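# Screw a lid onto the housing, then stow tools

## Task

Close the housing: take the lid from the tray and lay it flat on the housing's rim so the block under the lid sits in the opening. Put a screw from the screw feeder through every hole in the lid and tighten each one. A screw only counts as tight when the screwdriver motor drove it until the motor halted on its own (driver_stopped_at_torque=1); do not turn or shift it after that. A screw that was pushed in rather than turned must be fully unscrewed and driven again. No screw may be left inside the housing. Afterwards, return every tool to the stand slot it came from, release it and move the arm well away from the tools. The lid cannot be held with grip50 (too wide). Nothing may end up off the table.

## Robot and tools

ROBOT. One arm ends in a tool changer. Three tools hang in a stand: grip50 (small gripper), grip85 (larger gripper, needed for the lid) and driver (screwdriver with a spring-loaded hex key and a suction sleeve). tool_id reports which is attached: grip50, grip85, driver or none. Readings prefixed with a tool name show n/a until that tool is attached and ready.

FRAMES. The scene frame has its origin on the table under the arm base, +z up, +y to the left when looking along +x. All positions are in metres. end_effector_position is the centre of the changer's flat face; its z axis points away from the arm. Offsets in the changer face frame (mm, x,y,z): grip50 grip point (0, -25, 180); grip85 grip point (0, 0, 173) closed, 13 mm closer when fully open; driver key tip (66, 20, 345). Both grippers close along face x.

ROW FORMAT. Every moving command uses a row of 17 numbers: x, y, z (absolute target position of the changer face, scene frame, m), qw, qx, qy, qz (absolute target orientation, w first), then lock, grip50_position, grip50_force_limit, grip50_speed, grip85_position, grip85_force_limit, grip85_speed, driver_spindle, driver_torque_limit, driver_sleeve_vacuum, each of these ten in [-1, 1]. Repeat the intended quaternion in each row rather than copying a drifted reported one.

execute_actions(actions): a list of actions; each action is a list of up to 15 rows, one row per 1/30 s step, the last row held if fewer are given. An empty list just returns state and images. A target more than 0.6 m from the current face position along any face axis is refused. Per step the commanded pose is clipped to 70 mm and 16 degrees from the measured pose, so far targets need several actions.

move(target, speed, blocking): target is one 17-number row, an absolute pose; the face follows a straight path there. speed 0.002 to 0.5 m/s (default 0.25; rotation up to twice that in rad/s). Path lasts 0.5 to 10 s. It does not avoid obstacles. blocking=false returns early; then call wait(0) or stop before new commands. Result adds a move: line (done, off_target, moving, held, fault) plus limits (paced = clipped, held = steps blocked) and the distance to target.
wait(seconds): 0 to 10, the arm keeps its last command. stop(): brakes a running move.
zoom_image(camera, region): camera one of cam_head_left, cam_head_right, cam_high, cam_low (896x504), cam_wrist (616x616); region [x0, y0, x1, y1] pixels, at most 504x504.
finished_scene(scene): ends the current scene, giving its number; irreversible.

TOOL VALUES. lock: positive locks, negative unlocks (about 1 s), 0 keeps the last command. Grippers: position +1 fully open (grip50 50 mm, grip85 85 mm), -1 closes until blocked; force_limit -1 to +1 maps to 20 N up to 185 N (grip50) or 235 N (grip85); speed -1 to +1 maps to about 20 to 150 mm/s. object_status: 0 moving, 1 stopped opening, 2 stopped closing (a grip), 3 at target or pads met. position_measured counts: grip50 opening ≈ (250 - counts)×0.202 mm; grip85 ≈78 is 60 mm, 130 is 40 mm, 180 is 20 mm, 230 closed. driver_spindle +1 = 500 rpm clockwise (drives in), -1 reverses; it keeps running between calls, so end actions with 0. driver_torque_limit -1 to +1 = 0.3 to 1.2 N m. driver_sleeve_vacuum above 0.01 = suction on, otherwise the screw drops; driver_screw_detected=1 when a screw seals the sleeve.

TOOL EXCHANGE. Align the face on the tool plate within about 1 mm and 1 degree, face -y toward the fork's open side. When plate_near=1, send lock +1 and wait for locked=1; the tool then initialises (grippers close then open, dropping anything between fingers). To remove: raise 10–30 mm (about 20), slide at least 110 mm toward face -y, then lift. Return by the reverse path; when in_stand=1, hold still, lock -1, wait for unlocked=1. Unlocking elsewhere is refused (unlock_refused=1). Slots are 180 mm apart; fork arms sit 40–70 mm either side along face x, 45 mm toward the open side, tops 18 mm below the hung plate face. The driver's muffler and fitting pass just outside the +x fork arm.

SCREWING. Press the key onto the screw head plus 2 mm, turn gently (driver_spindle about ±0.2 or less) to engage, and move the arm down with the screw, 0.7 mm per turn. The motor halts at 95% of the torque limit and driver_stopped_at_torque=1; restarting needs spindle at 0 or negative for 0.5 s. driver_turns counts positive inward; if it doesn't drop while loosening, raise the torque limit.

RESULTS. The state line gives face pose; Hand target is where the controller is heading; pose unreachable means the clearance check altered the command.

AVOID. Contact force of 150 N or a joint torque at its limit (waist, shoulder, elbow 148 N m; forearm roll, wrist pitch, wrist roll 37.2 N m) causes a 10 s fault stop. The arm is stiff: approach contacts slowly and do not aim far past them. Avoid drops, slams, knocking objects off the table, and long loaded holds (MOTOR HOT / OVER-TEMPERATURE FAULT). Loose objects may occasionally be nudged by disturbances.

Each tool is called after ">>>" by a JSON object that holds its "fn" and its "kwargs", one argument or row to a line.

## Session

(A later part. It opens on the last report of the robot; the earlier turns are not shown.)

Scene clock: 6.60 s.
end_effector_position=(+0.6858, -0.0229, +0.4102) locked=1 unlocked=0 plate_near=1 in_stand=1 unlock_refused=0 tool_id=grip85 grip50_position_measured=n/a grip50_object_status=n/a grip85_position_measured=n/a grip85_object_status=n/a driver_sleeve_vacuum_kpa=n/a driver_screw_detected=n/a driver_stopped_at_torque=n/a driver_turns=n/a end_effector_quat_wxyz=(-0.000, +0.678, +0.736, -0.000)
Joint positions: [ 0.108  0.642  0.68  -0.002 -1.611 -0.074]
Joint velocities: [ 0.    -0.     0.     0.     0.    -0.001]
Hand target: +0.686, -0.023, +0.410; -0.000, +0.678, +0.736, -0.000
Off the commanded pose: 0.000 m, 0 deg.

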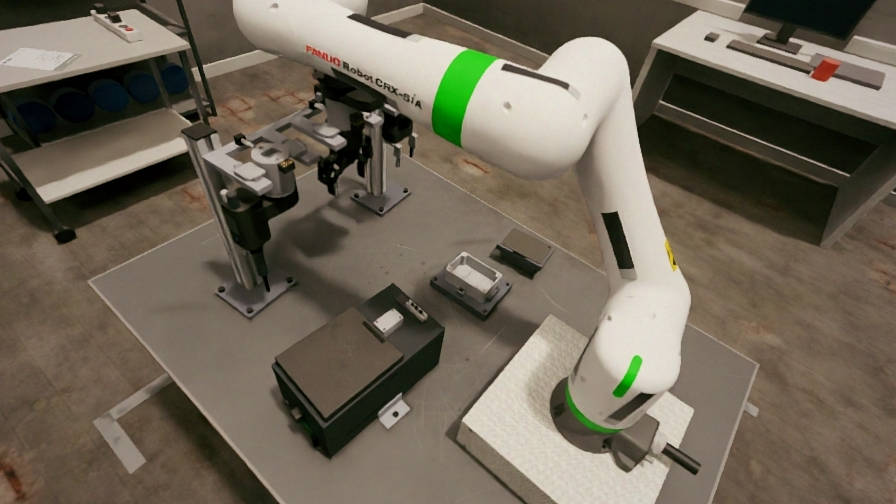

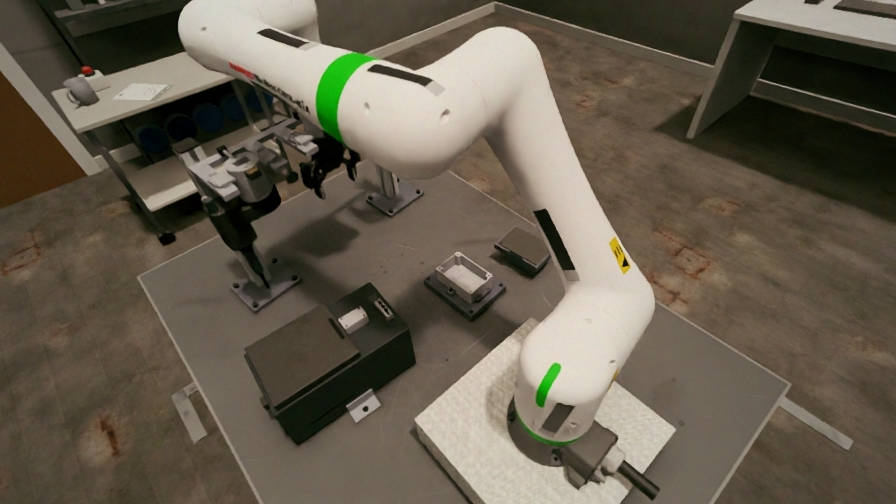

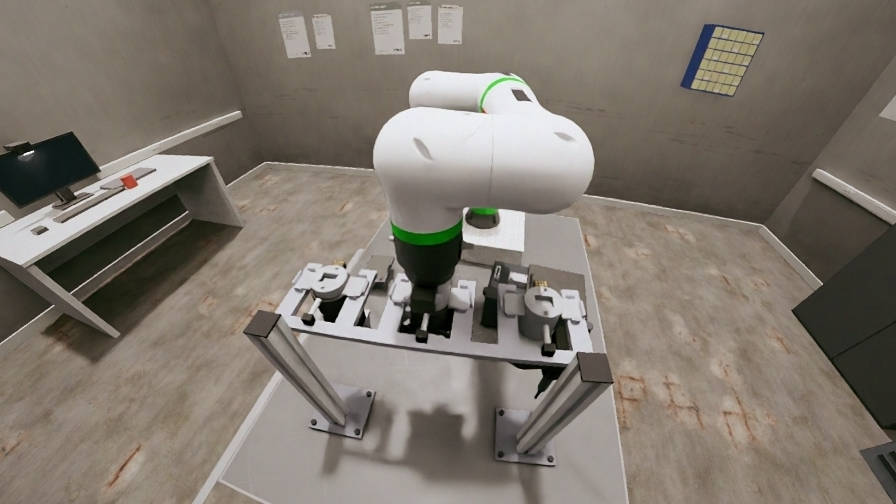

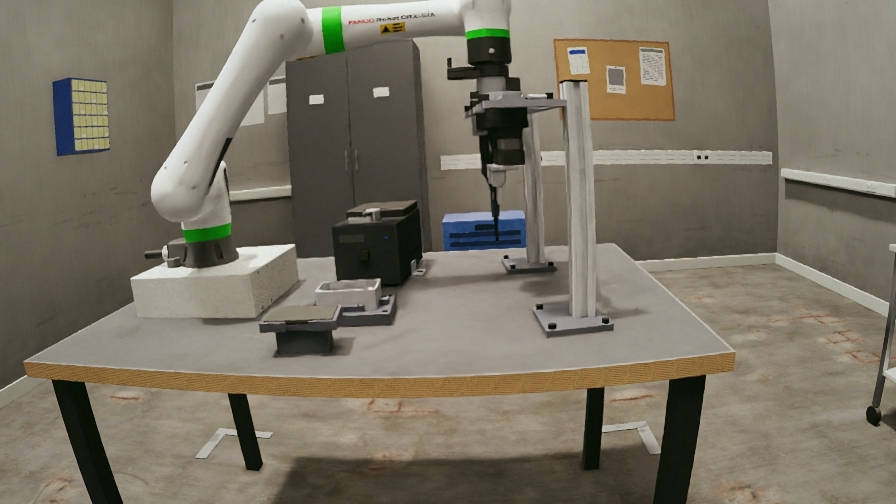

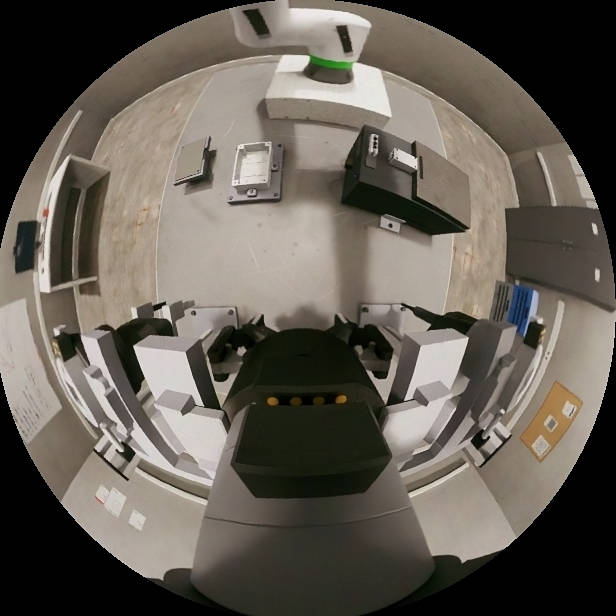

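>>> {"fn": "move", "kwargs": {
  "target": [0.6858,-0.0229,0.43,0,0.6775,0.7355,0,0,1,0,0,1,0,0,0,0,0],
  "speed": 0.04
}}

>>> {"fn": "move", "kwargs": {
  "target": [0.5612,-0.0331,0.43,0,0.6775,0.7355,0,0,1,0,0,1,0,0,0,0,0],
  "speed": 0.12
}}

>>> {"fn": "move", "kwargs": {
  "target": [0.348,-0.31,0.28,0,0.6775,0.7355,0,0,1,0,0,1,0,0,0,0,0]
}}

>>> {"fn": "zoom_image", "kwargs": {
  "camera": "cam_wrist",
  "region": [230,210,370,330]
}}

Scene clock: 7.87 s.
end_effector_position=(+0.6858, -0.0231, +0.4300) locked=1 unlocked=0 plate_near=1 in_stand=0 unlock_refused=0 tool_id=grip85 grip50_position_measured=n/a grip50_object_status=n/a grip85_position_measured=n/a grip85_object_status=n/a driver_sleeve_vacuum_kpa=n/a driver_screw_detected=n/a driver_stopped_at_torque=n/a driver_turns=n/a end_effector_quat_wxyz=(-0.000, +0.678, +0.735, +0.000)
Joint positions: [ 0.108  0.646  0.732 -0.002 -1.659 -0.074]
Joint velocities: [ 0.002  0.     0.001  0.001 -0.001  0.001]
Hand target: +0.686, -0.023, +0.430; -0.000, +0.678, +0.735, +0.000
Off the commanded pose: 0.000 m, 0 deg.
move: done

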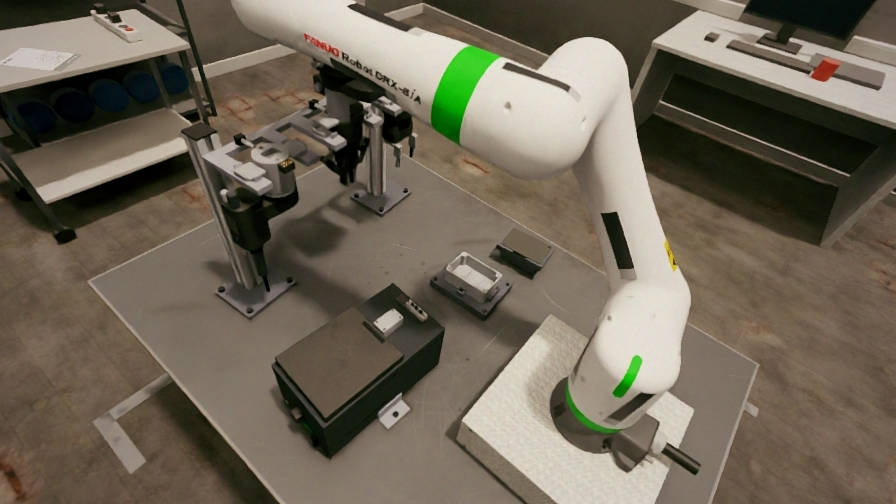

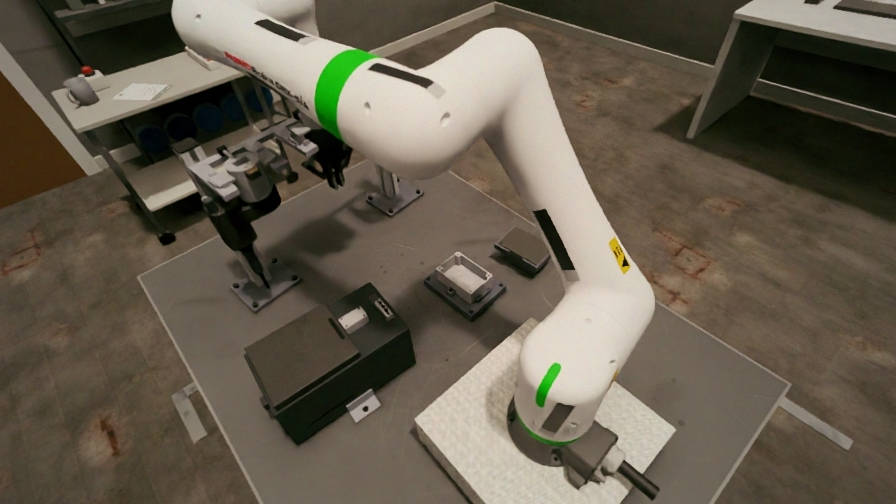

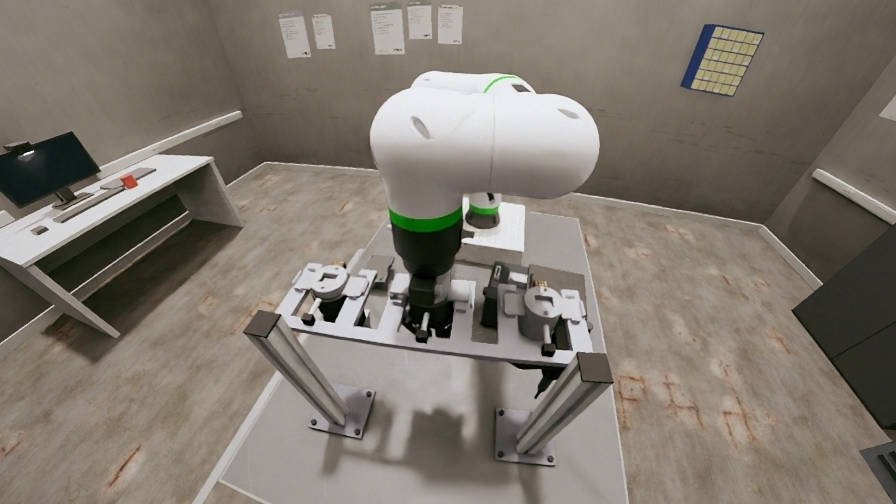

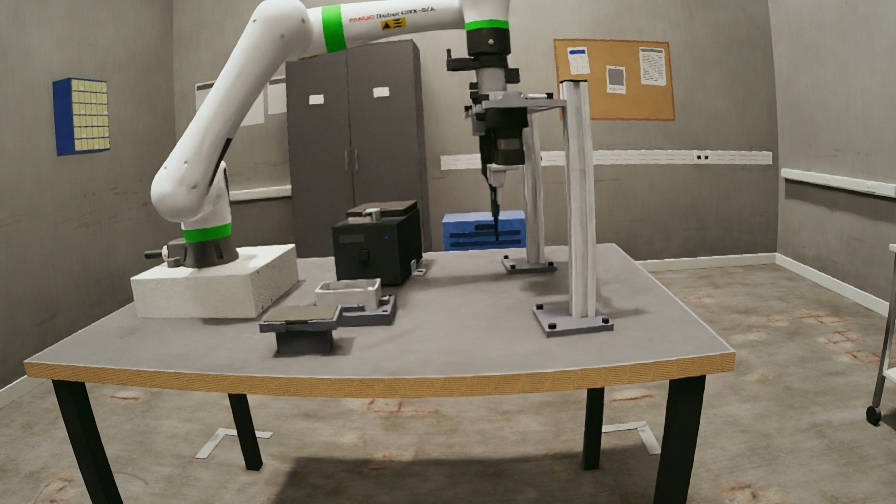

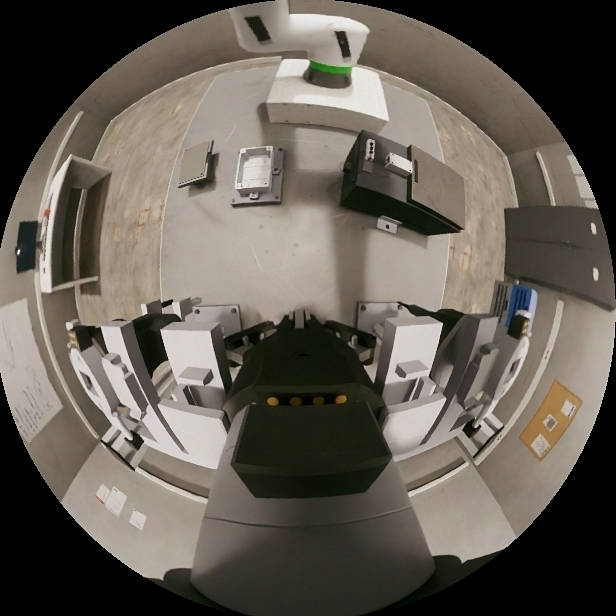

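Scene clock: 9.27 s.
end_effector_position=(+0.5613, -0.0335, +0.4303) locked=1 unlocked=0 plate_near=1 in_stand=0 unlock_refused=0 tool_id=grip85 grip50_position_measured=n/a grip50_object_status=n/a grip85_position_measured=n/a grip85_object_status=n/a driver_sleeve_vacuum_kpa=n/a driver_screw_detected=n/a driver_stopped_at_torque=n/a driver_turns=n/a end_effector_quat_wxyz=(+0.000, +0.677, +0.736, -0.000)
Joint positions: [ 0.124  0.296  0.232 -0.002 -1.51  -0.089]
Joint velocities: [ 0.001 -0.    -0.001 -0.    -0.001 -0.001]
Hand target: +0.561, -0.033, +0.430; +0.000, +0.677, +0.736, +0.000
Off the commanded pose: 0.000 m, 0 deg.
move: done

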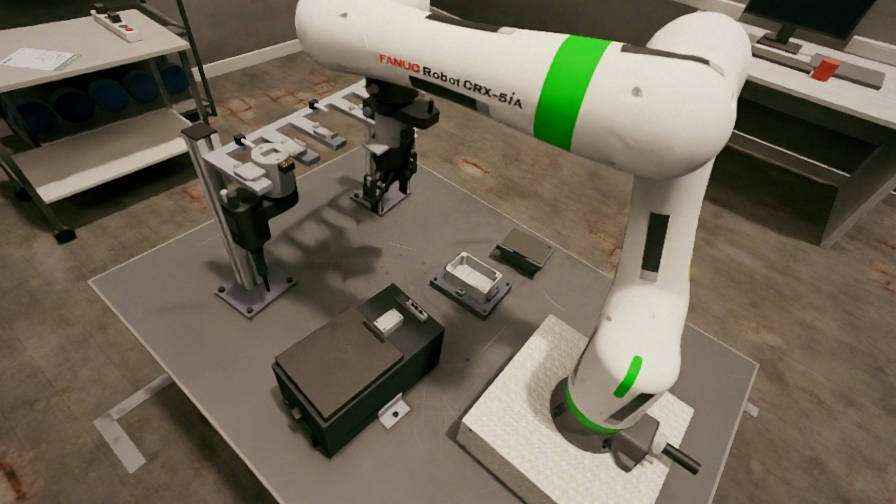

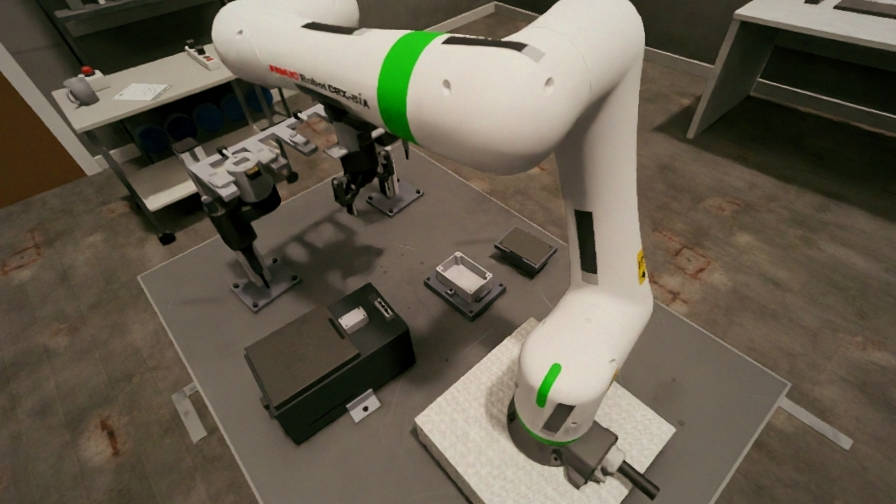

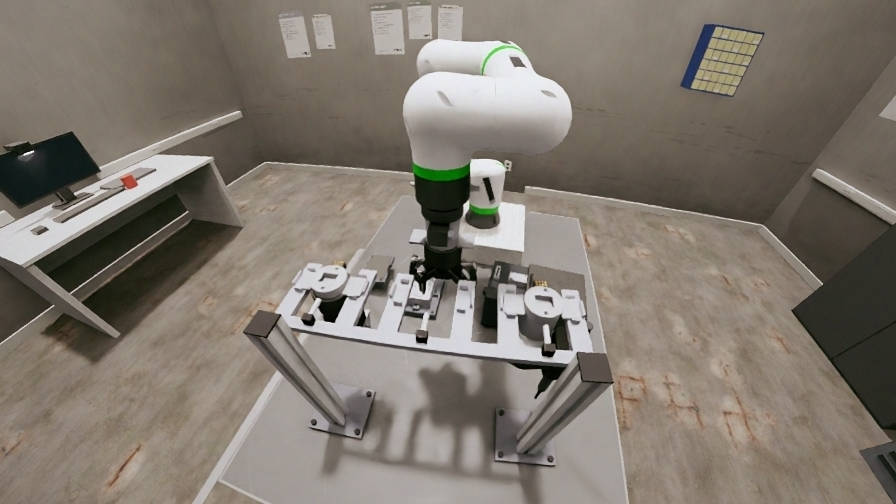

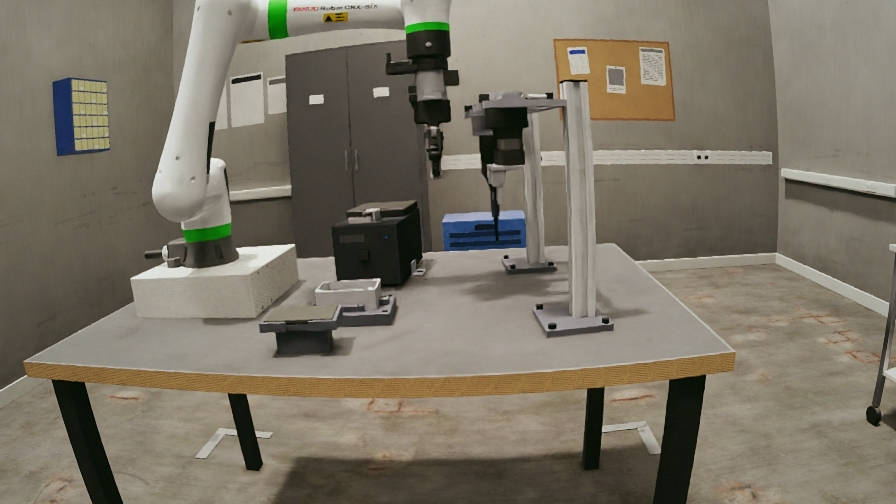

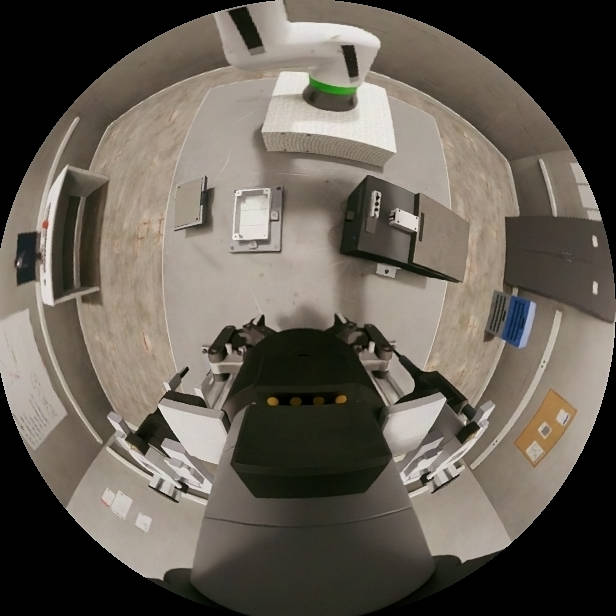

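Scene clock: 11.23 s.
end_effector_position=(+0.3481, -0.3107, +0.2802) locked=1 unlocked=0 plate_near=1 in_stand=0 unlock_refused=0 tool_id=grip85 grip50_position_measured=n/a grip50_object_status=n/a grip85_position_measured=3 grip85_object_status=3 driver_sleeve_vacuum_kpa=n/a driver_screw_detected=n/a driver_stopped_at_torque=n/a driver_turns=n/a end_effector_quat_wxyz=(-0.001, +0.677, +0.736, -0.000)
Joint positions: [-0.494  0.157 -0.301 -0.001 -1.118  0.53 ]
Joint velocities: [-0.001  0.001  0.001  0.     0.001 -0.   ]
Hand target: +0.348, -0.311, +0.280; -0.001, +0.677, +0.736, -0.000
Off the commanded pose: 0.001 m, 0 deg.
move: done

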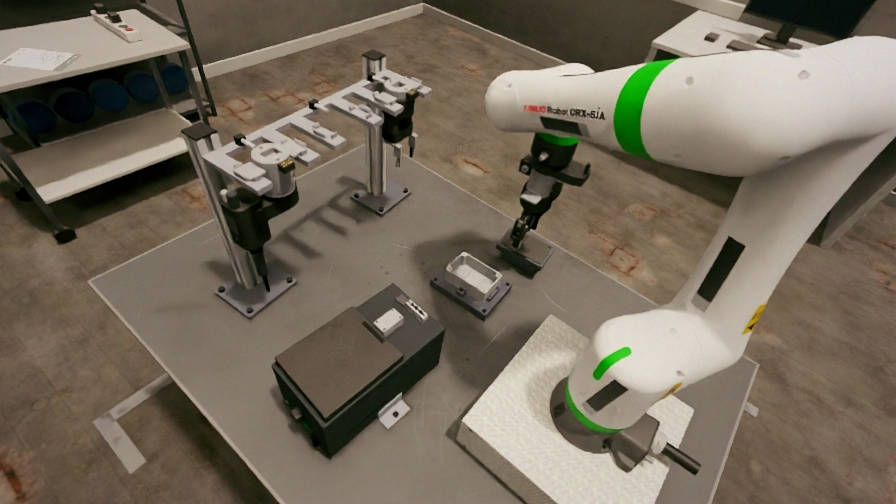

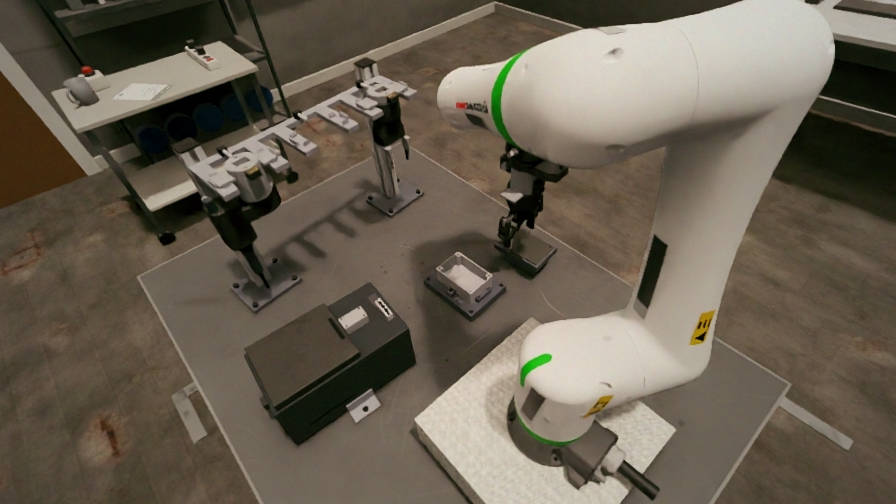

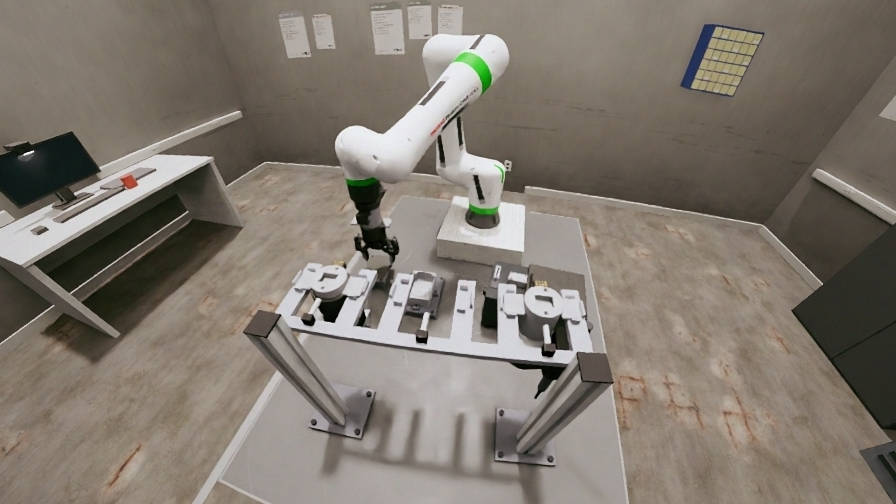

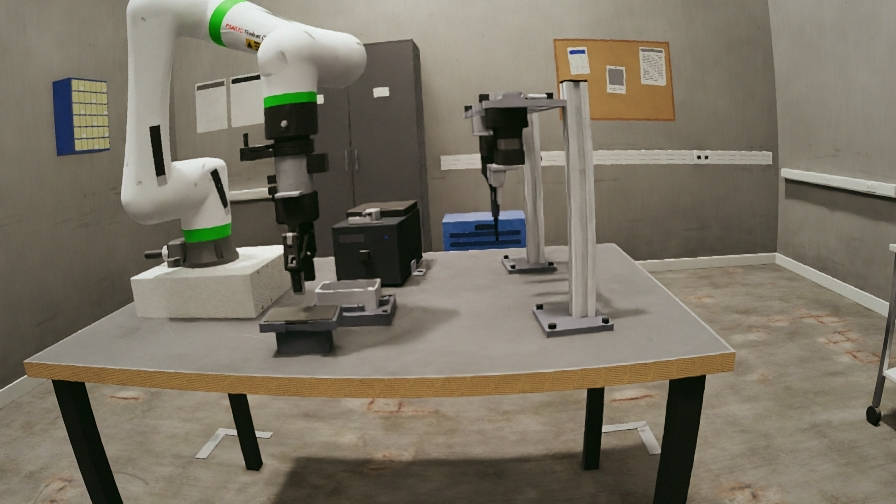

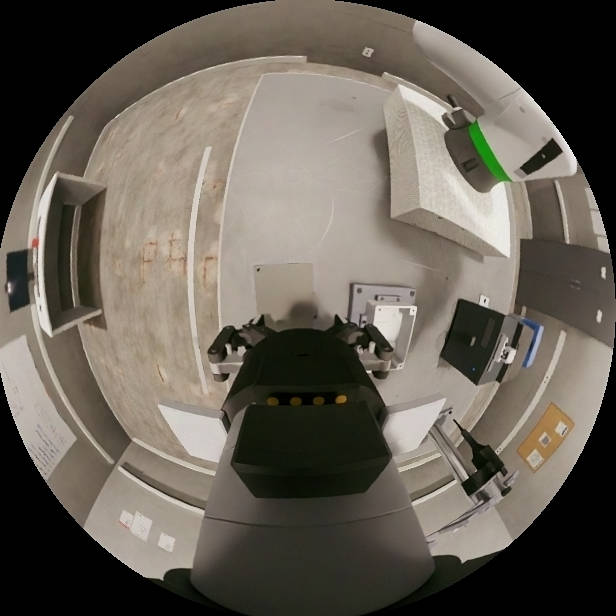

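Region (230, 210, 370, 330) of cam_wrist's 616x616 image, scaled by 3.600, with more detail than that image has; it fills the top 432 rows of this view, and the rest is white.

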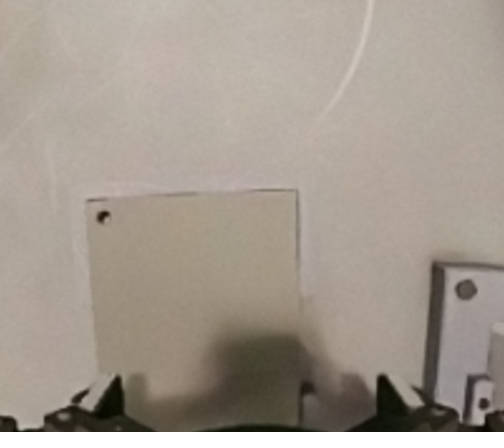

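>>> {"fn": "move", "kwargs": {
  "target": [0.3436,-0.3296,0.25,0,0.6691,0.7431,0,0,1,0,0,1,0,0,0,0,0],
  "speed": 0.05
}}

>>> {"fn": "zoom_image", "kwargs": {
  "camera": "cam_wrist",
  "region": [230,210,370,330]
}}

>>> {"fn": "zoom_image", "kwargs": {
  "camera": "cam_low",
  "region": [250,280,350,350]
}}

Scene clock: 12.53 s.
end_effector_position=(+0.3436, -0.3296, +0.2500) locked=1 unlocked=0 plate_near=1 in_stand=0 unlock_refused=0 tool_id=grip85 grip50_position_measured=n/a grip50_object_status=n/a grip85_position_measured=3 grip85_object_status=3 driver_sleeve_vacuum_kpa=n/a driver_screw_detected=n/a driver_stopped_at_torque=n/a driver_turns=n/a end_effector_quat_wxyz=(-0.000, +0.669, +0.743, +0.000)
Joint positions: [-0.536  0.215 -0.311 -0.    -1.048  0.593]
Joint velocities: [ 0.001 -0.     0.001  0.001 -0.     0.001]
Hand target: +0.344, -0.330, +0.250; -0.000, +0.669, +0.743, +0.000
Off the commanded pose: 0.000 m, 0 deg.
move: done

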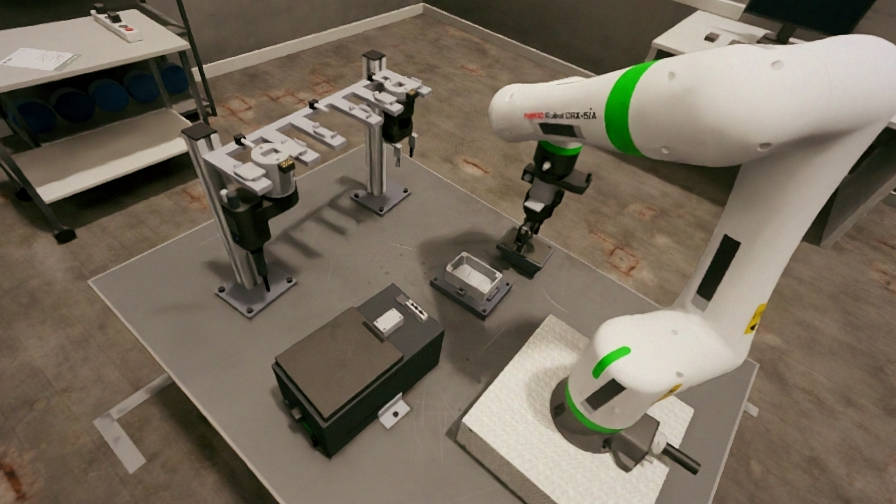

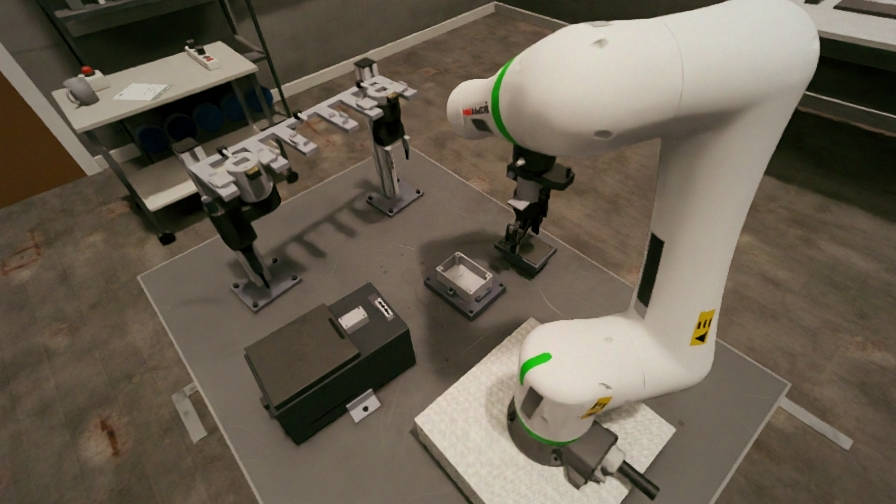

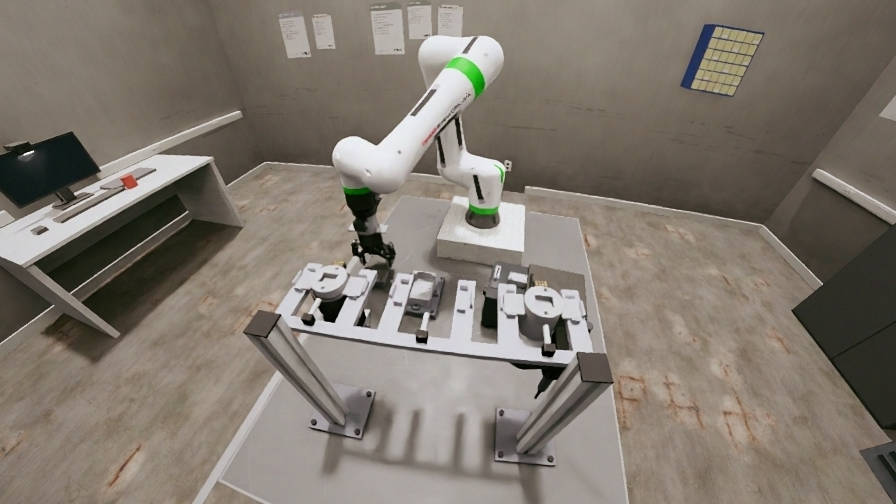

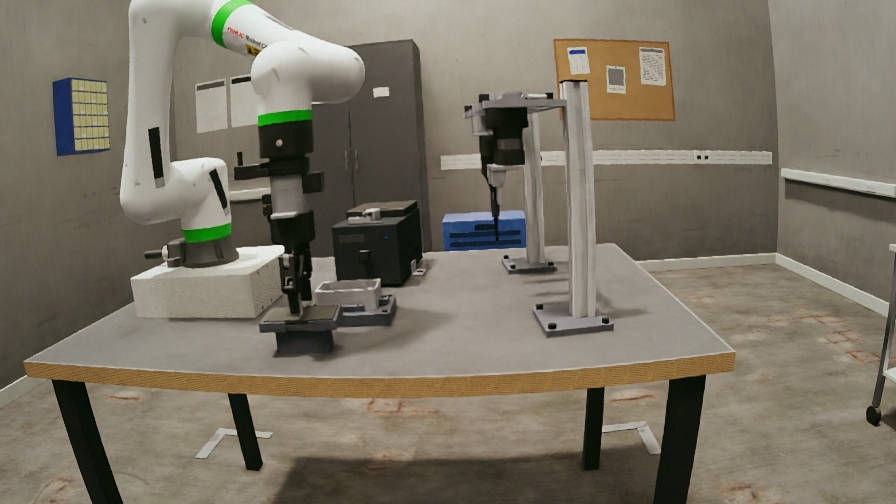

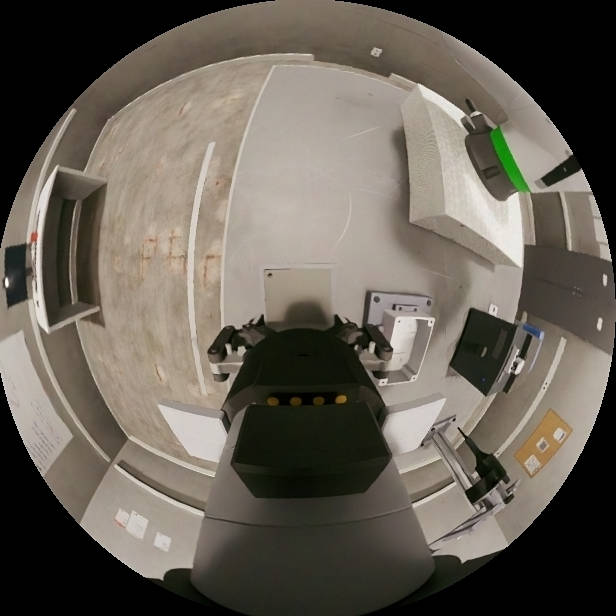

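Region (230, 210, 370, 330) of cam_wrist's 616x616 image, scaled by 3.600, with more detail than that image has; it fills the top 432 rows of this view, and the rest is white.

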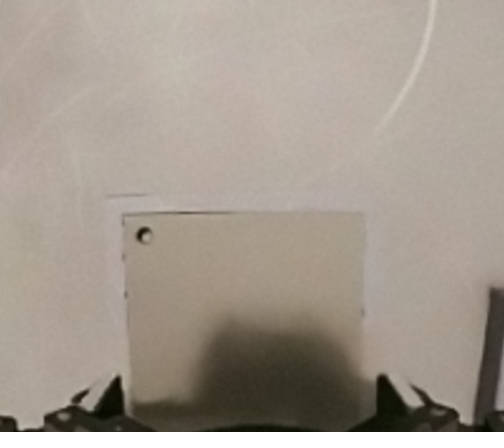

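Region (250, 280, 350, 350) of cam_low's 896x504 image, scaled by 5.040, with more detail than that image has; it fills the top 353 rows of this view, and the rest is white.

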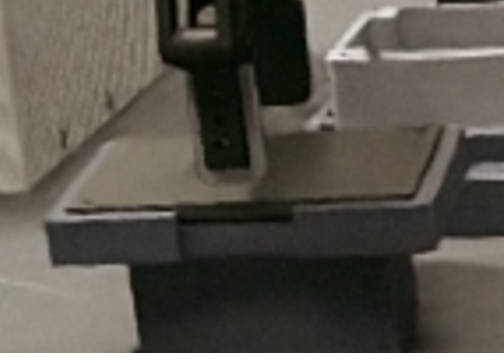

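>>> {"fn": "execute_actions", "kwargs": {
  "actions": []
}}

>>> {"fn": "move", "kwargs": {
  "target": [0.3437,-0.3309,0.243,0,0.6691,0.7431,0,0,1,0,0,1,0,0,0,0,0],
  "speed": 0.02
}}

>>> {"fn": "zoom_image", "kwargs": {
  "camera": "cam_wrist",
  "region": [230,210,370,330]
}}

Scene clock: 13.60 s.
end_effector_position=(+0.3436, -0.3296, +0.2500) locked=1 unlocked=0 plate_near=1 in_stand=0 unlock_refused=0 tool_id=grip85 grip50_position_measured=n/a grip50_object_status=n/a grip85_position_measured=3 grip85_object_status=3 driver_sleeve_vacuum_kpa=n/a driver_screw_detected=n/a driver_stopped_at_torque=n/a driver_turns=n/a end_effector_quat_wxyz=(-0.000, +0.669, +0.743, +0.000)
Joint positions: [-0.536  0.215 -0.311 -0.    -1.048  0.593]
Joint velocities: [-0.001  0.    -0.001  0.     0.001  0.   ]
Hand target: +0.344, -0.330, +0.250; -0.000, +0.669, +0.743, +0.000
Off the commanded pose: 0.000 m, 0 deg.

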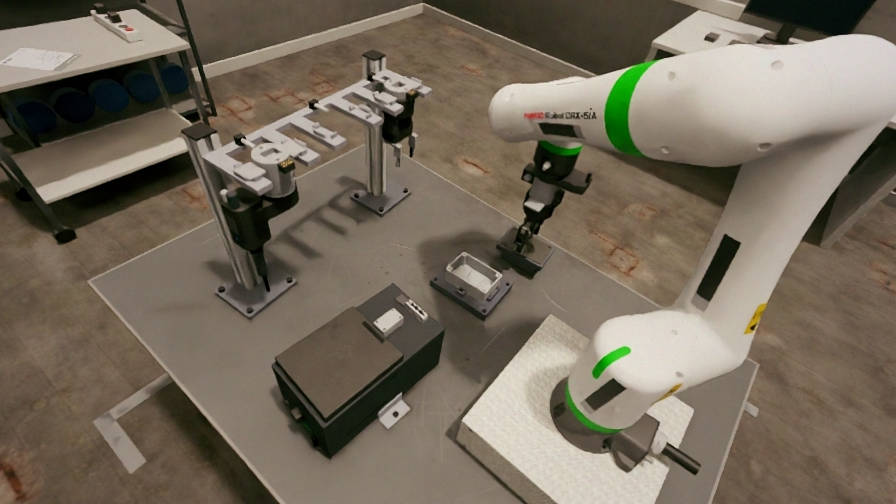

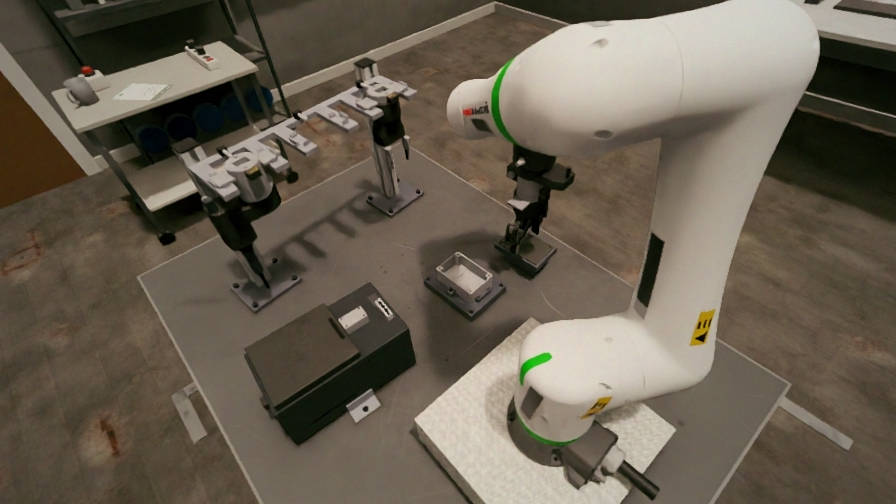

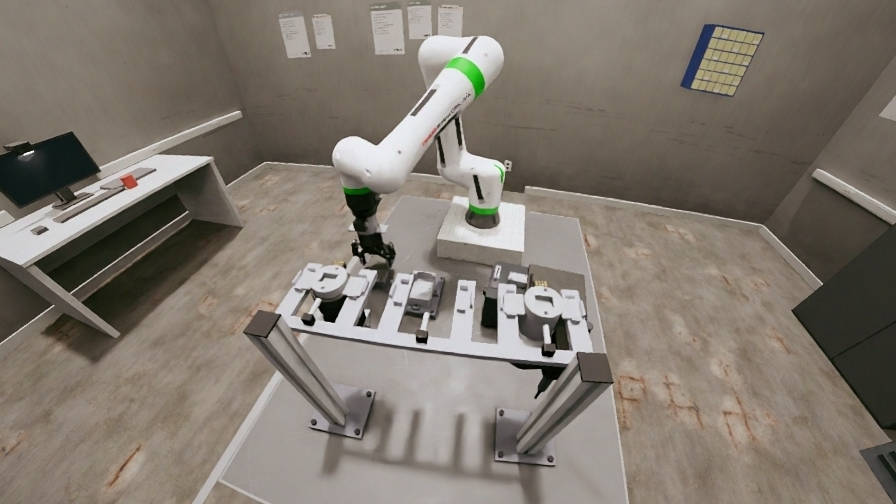

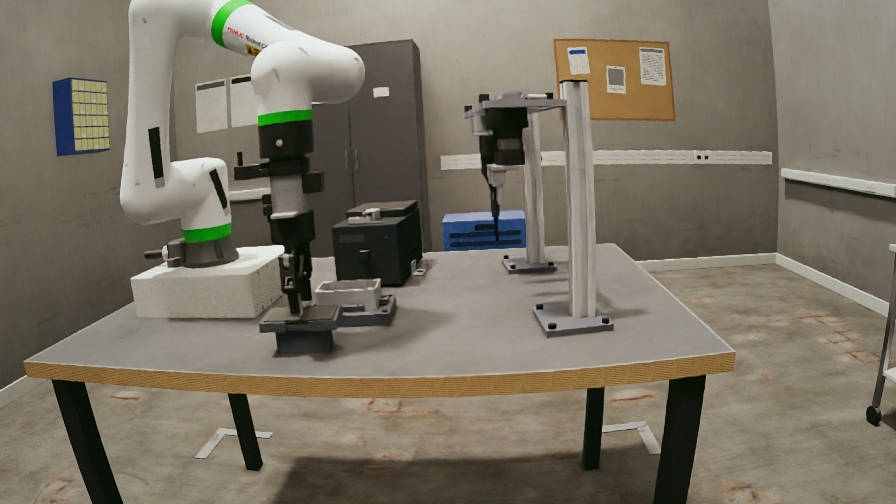

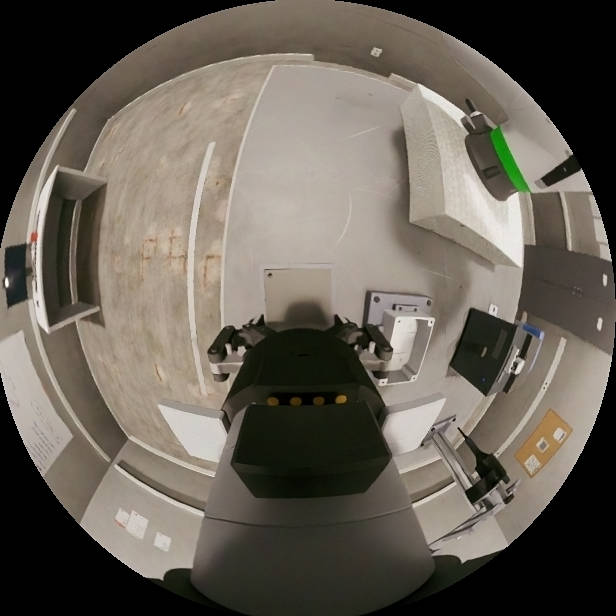

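Scene clock: 14.30 s.
end_effector_position=(+0.3437, -0.3309, +0.2430) locked=1 unlocked=0 plate_near=1 in_stand=0 unlock_refused=0 tool_id=grip85 grip50_position_measured=n/a grip50_object_status=n/a grip85_position_measured=3 grip85_object_status=3 driver_sleeve_vacuum_kpa=n/a driver_screw_detected=n/a driver_stopped_at_torque=n/a driver_turns=n/a end_effector_quat_wxyz=(-0.000, +0.669, +0.743, +0.000)
Joint positions: [-0.538  0.226 -0.316 -0.    -1.031  0.595]
Joint velocities: [ 0.001 -0.    -0.     0.001  0.001 -0.   ]
Hand target: +0.344, -0.331, +0.243; -0.000, +0.669, +0.743, +0.000
Off the commanded pose: 0.000 m, 0 deg.
move: done

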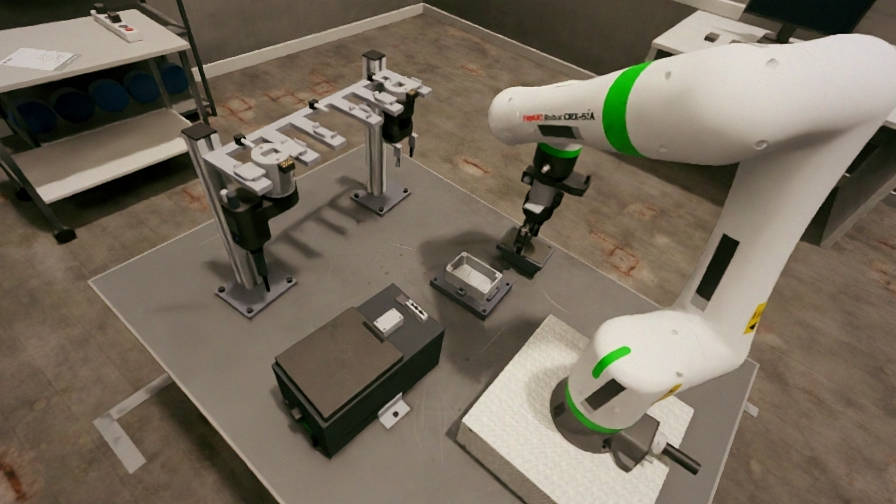

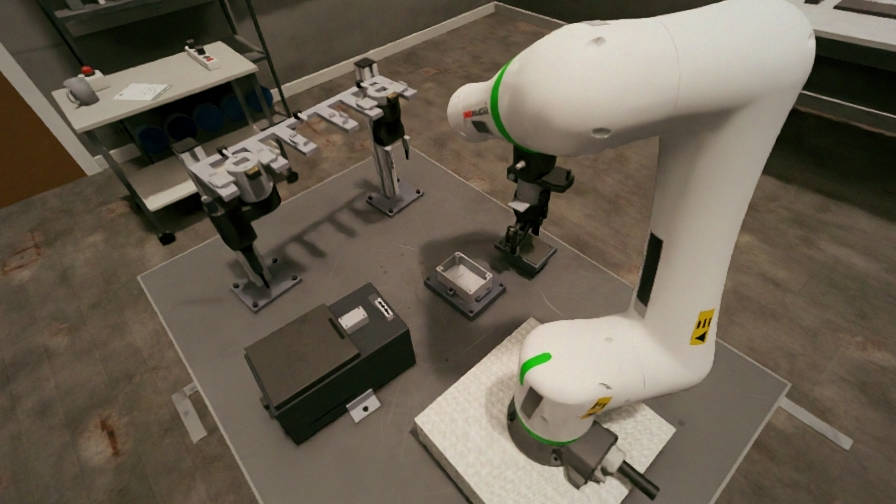

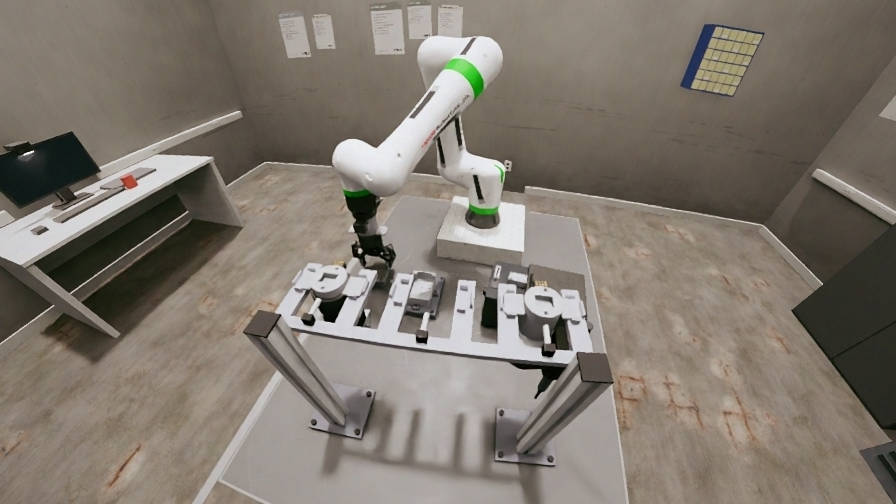

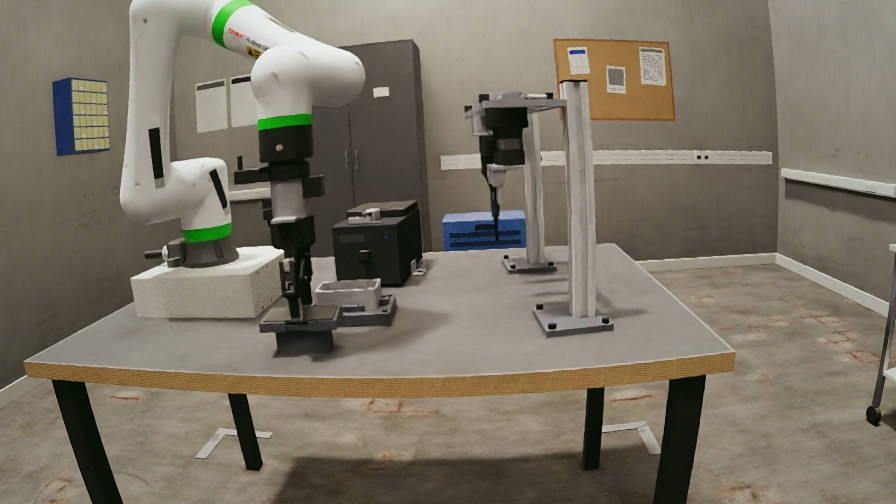

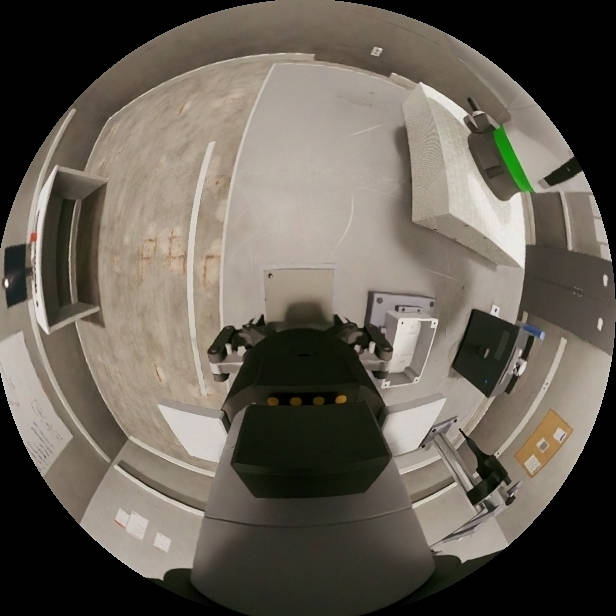

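Region (230, 210, 370, 330) of cam_wrist's 616x616 image, scaled by 3.600, with more detail than that image has; it fills the top 432 rows of this view, and the rest is white.

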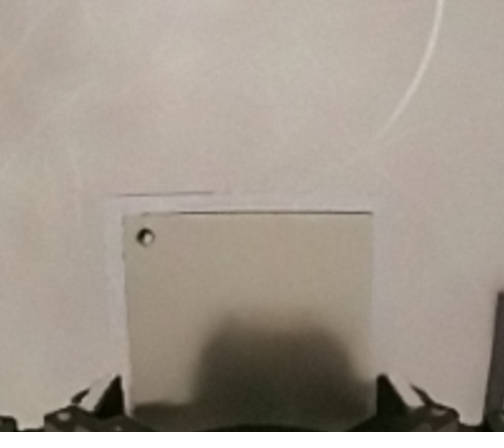

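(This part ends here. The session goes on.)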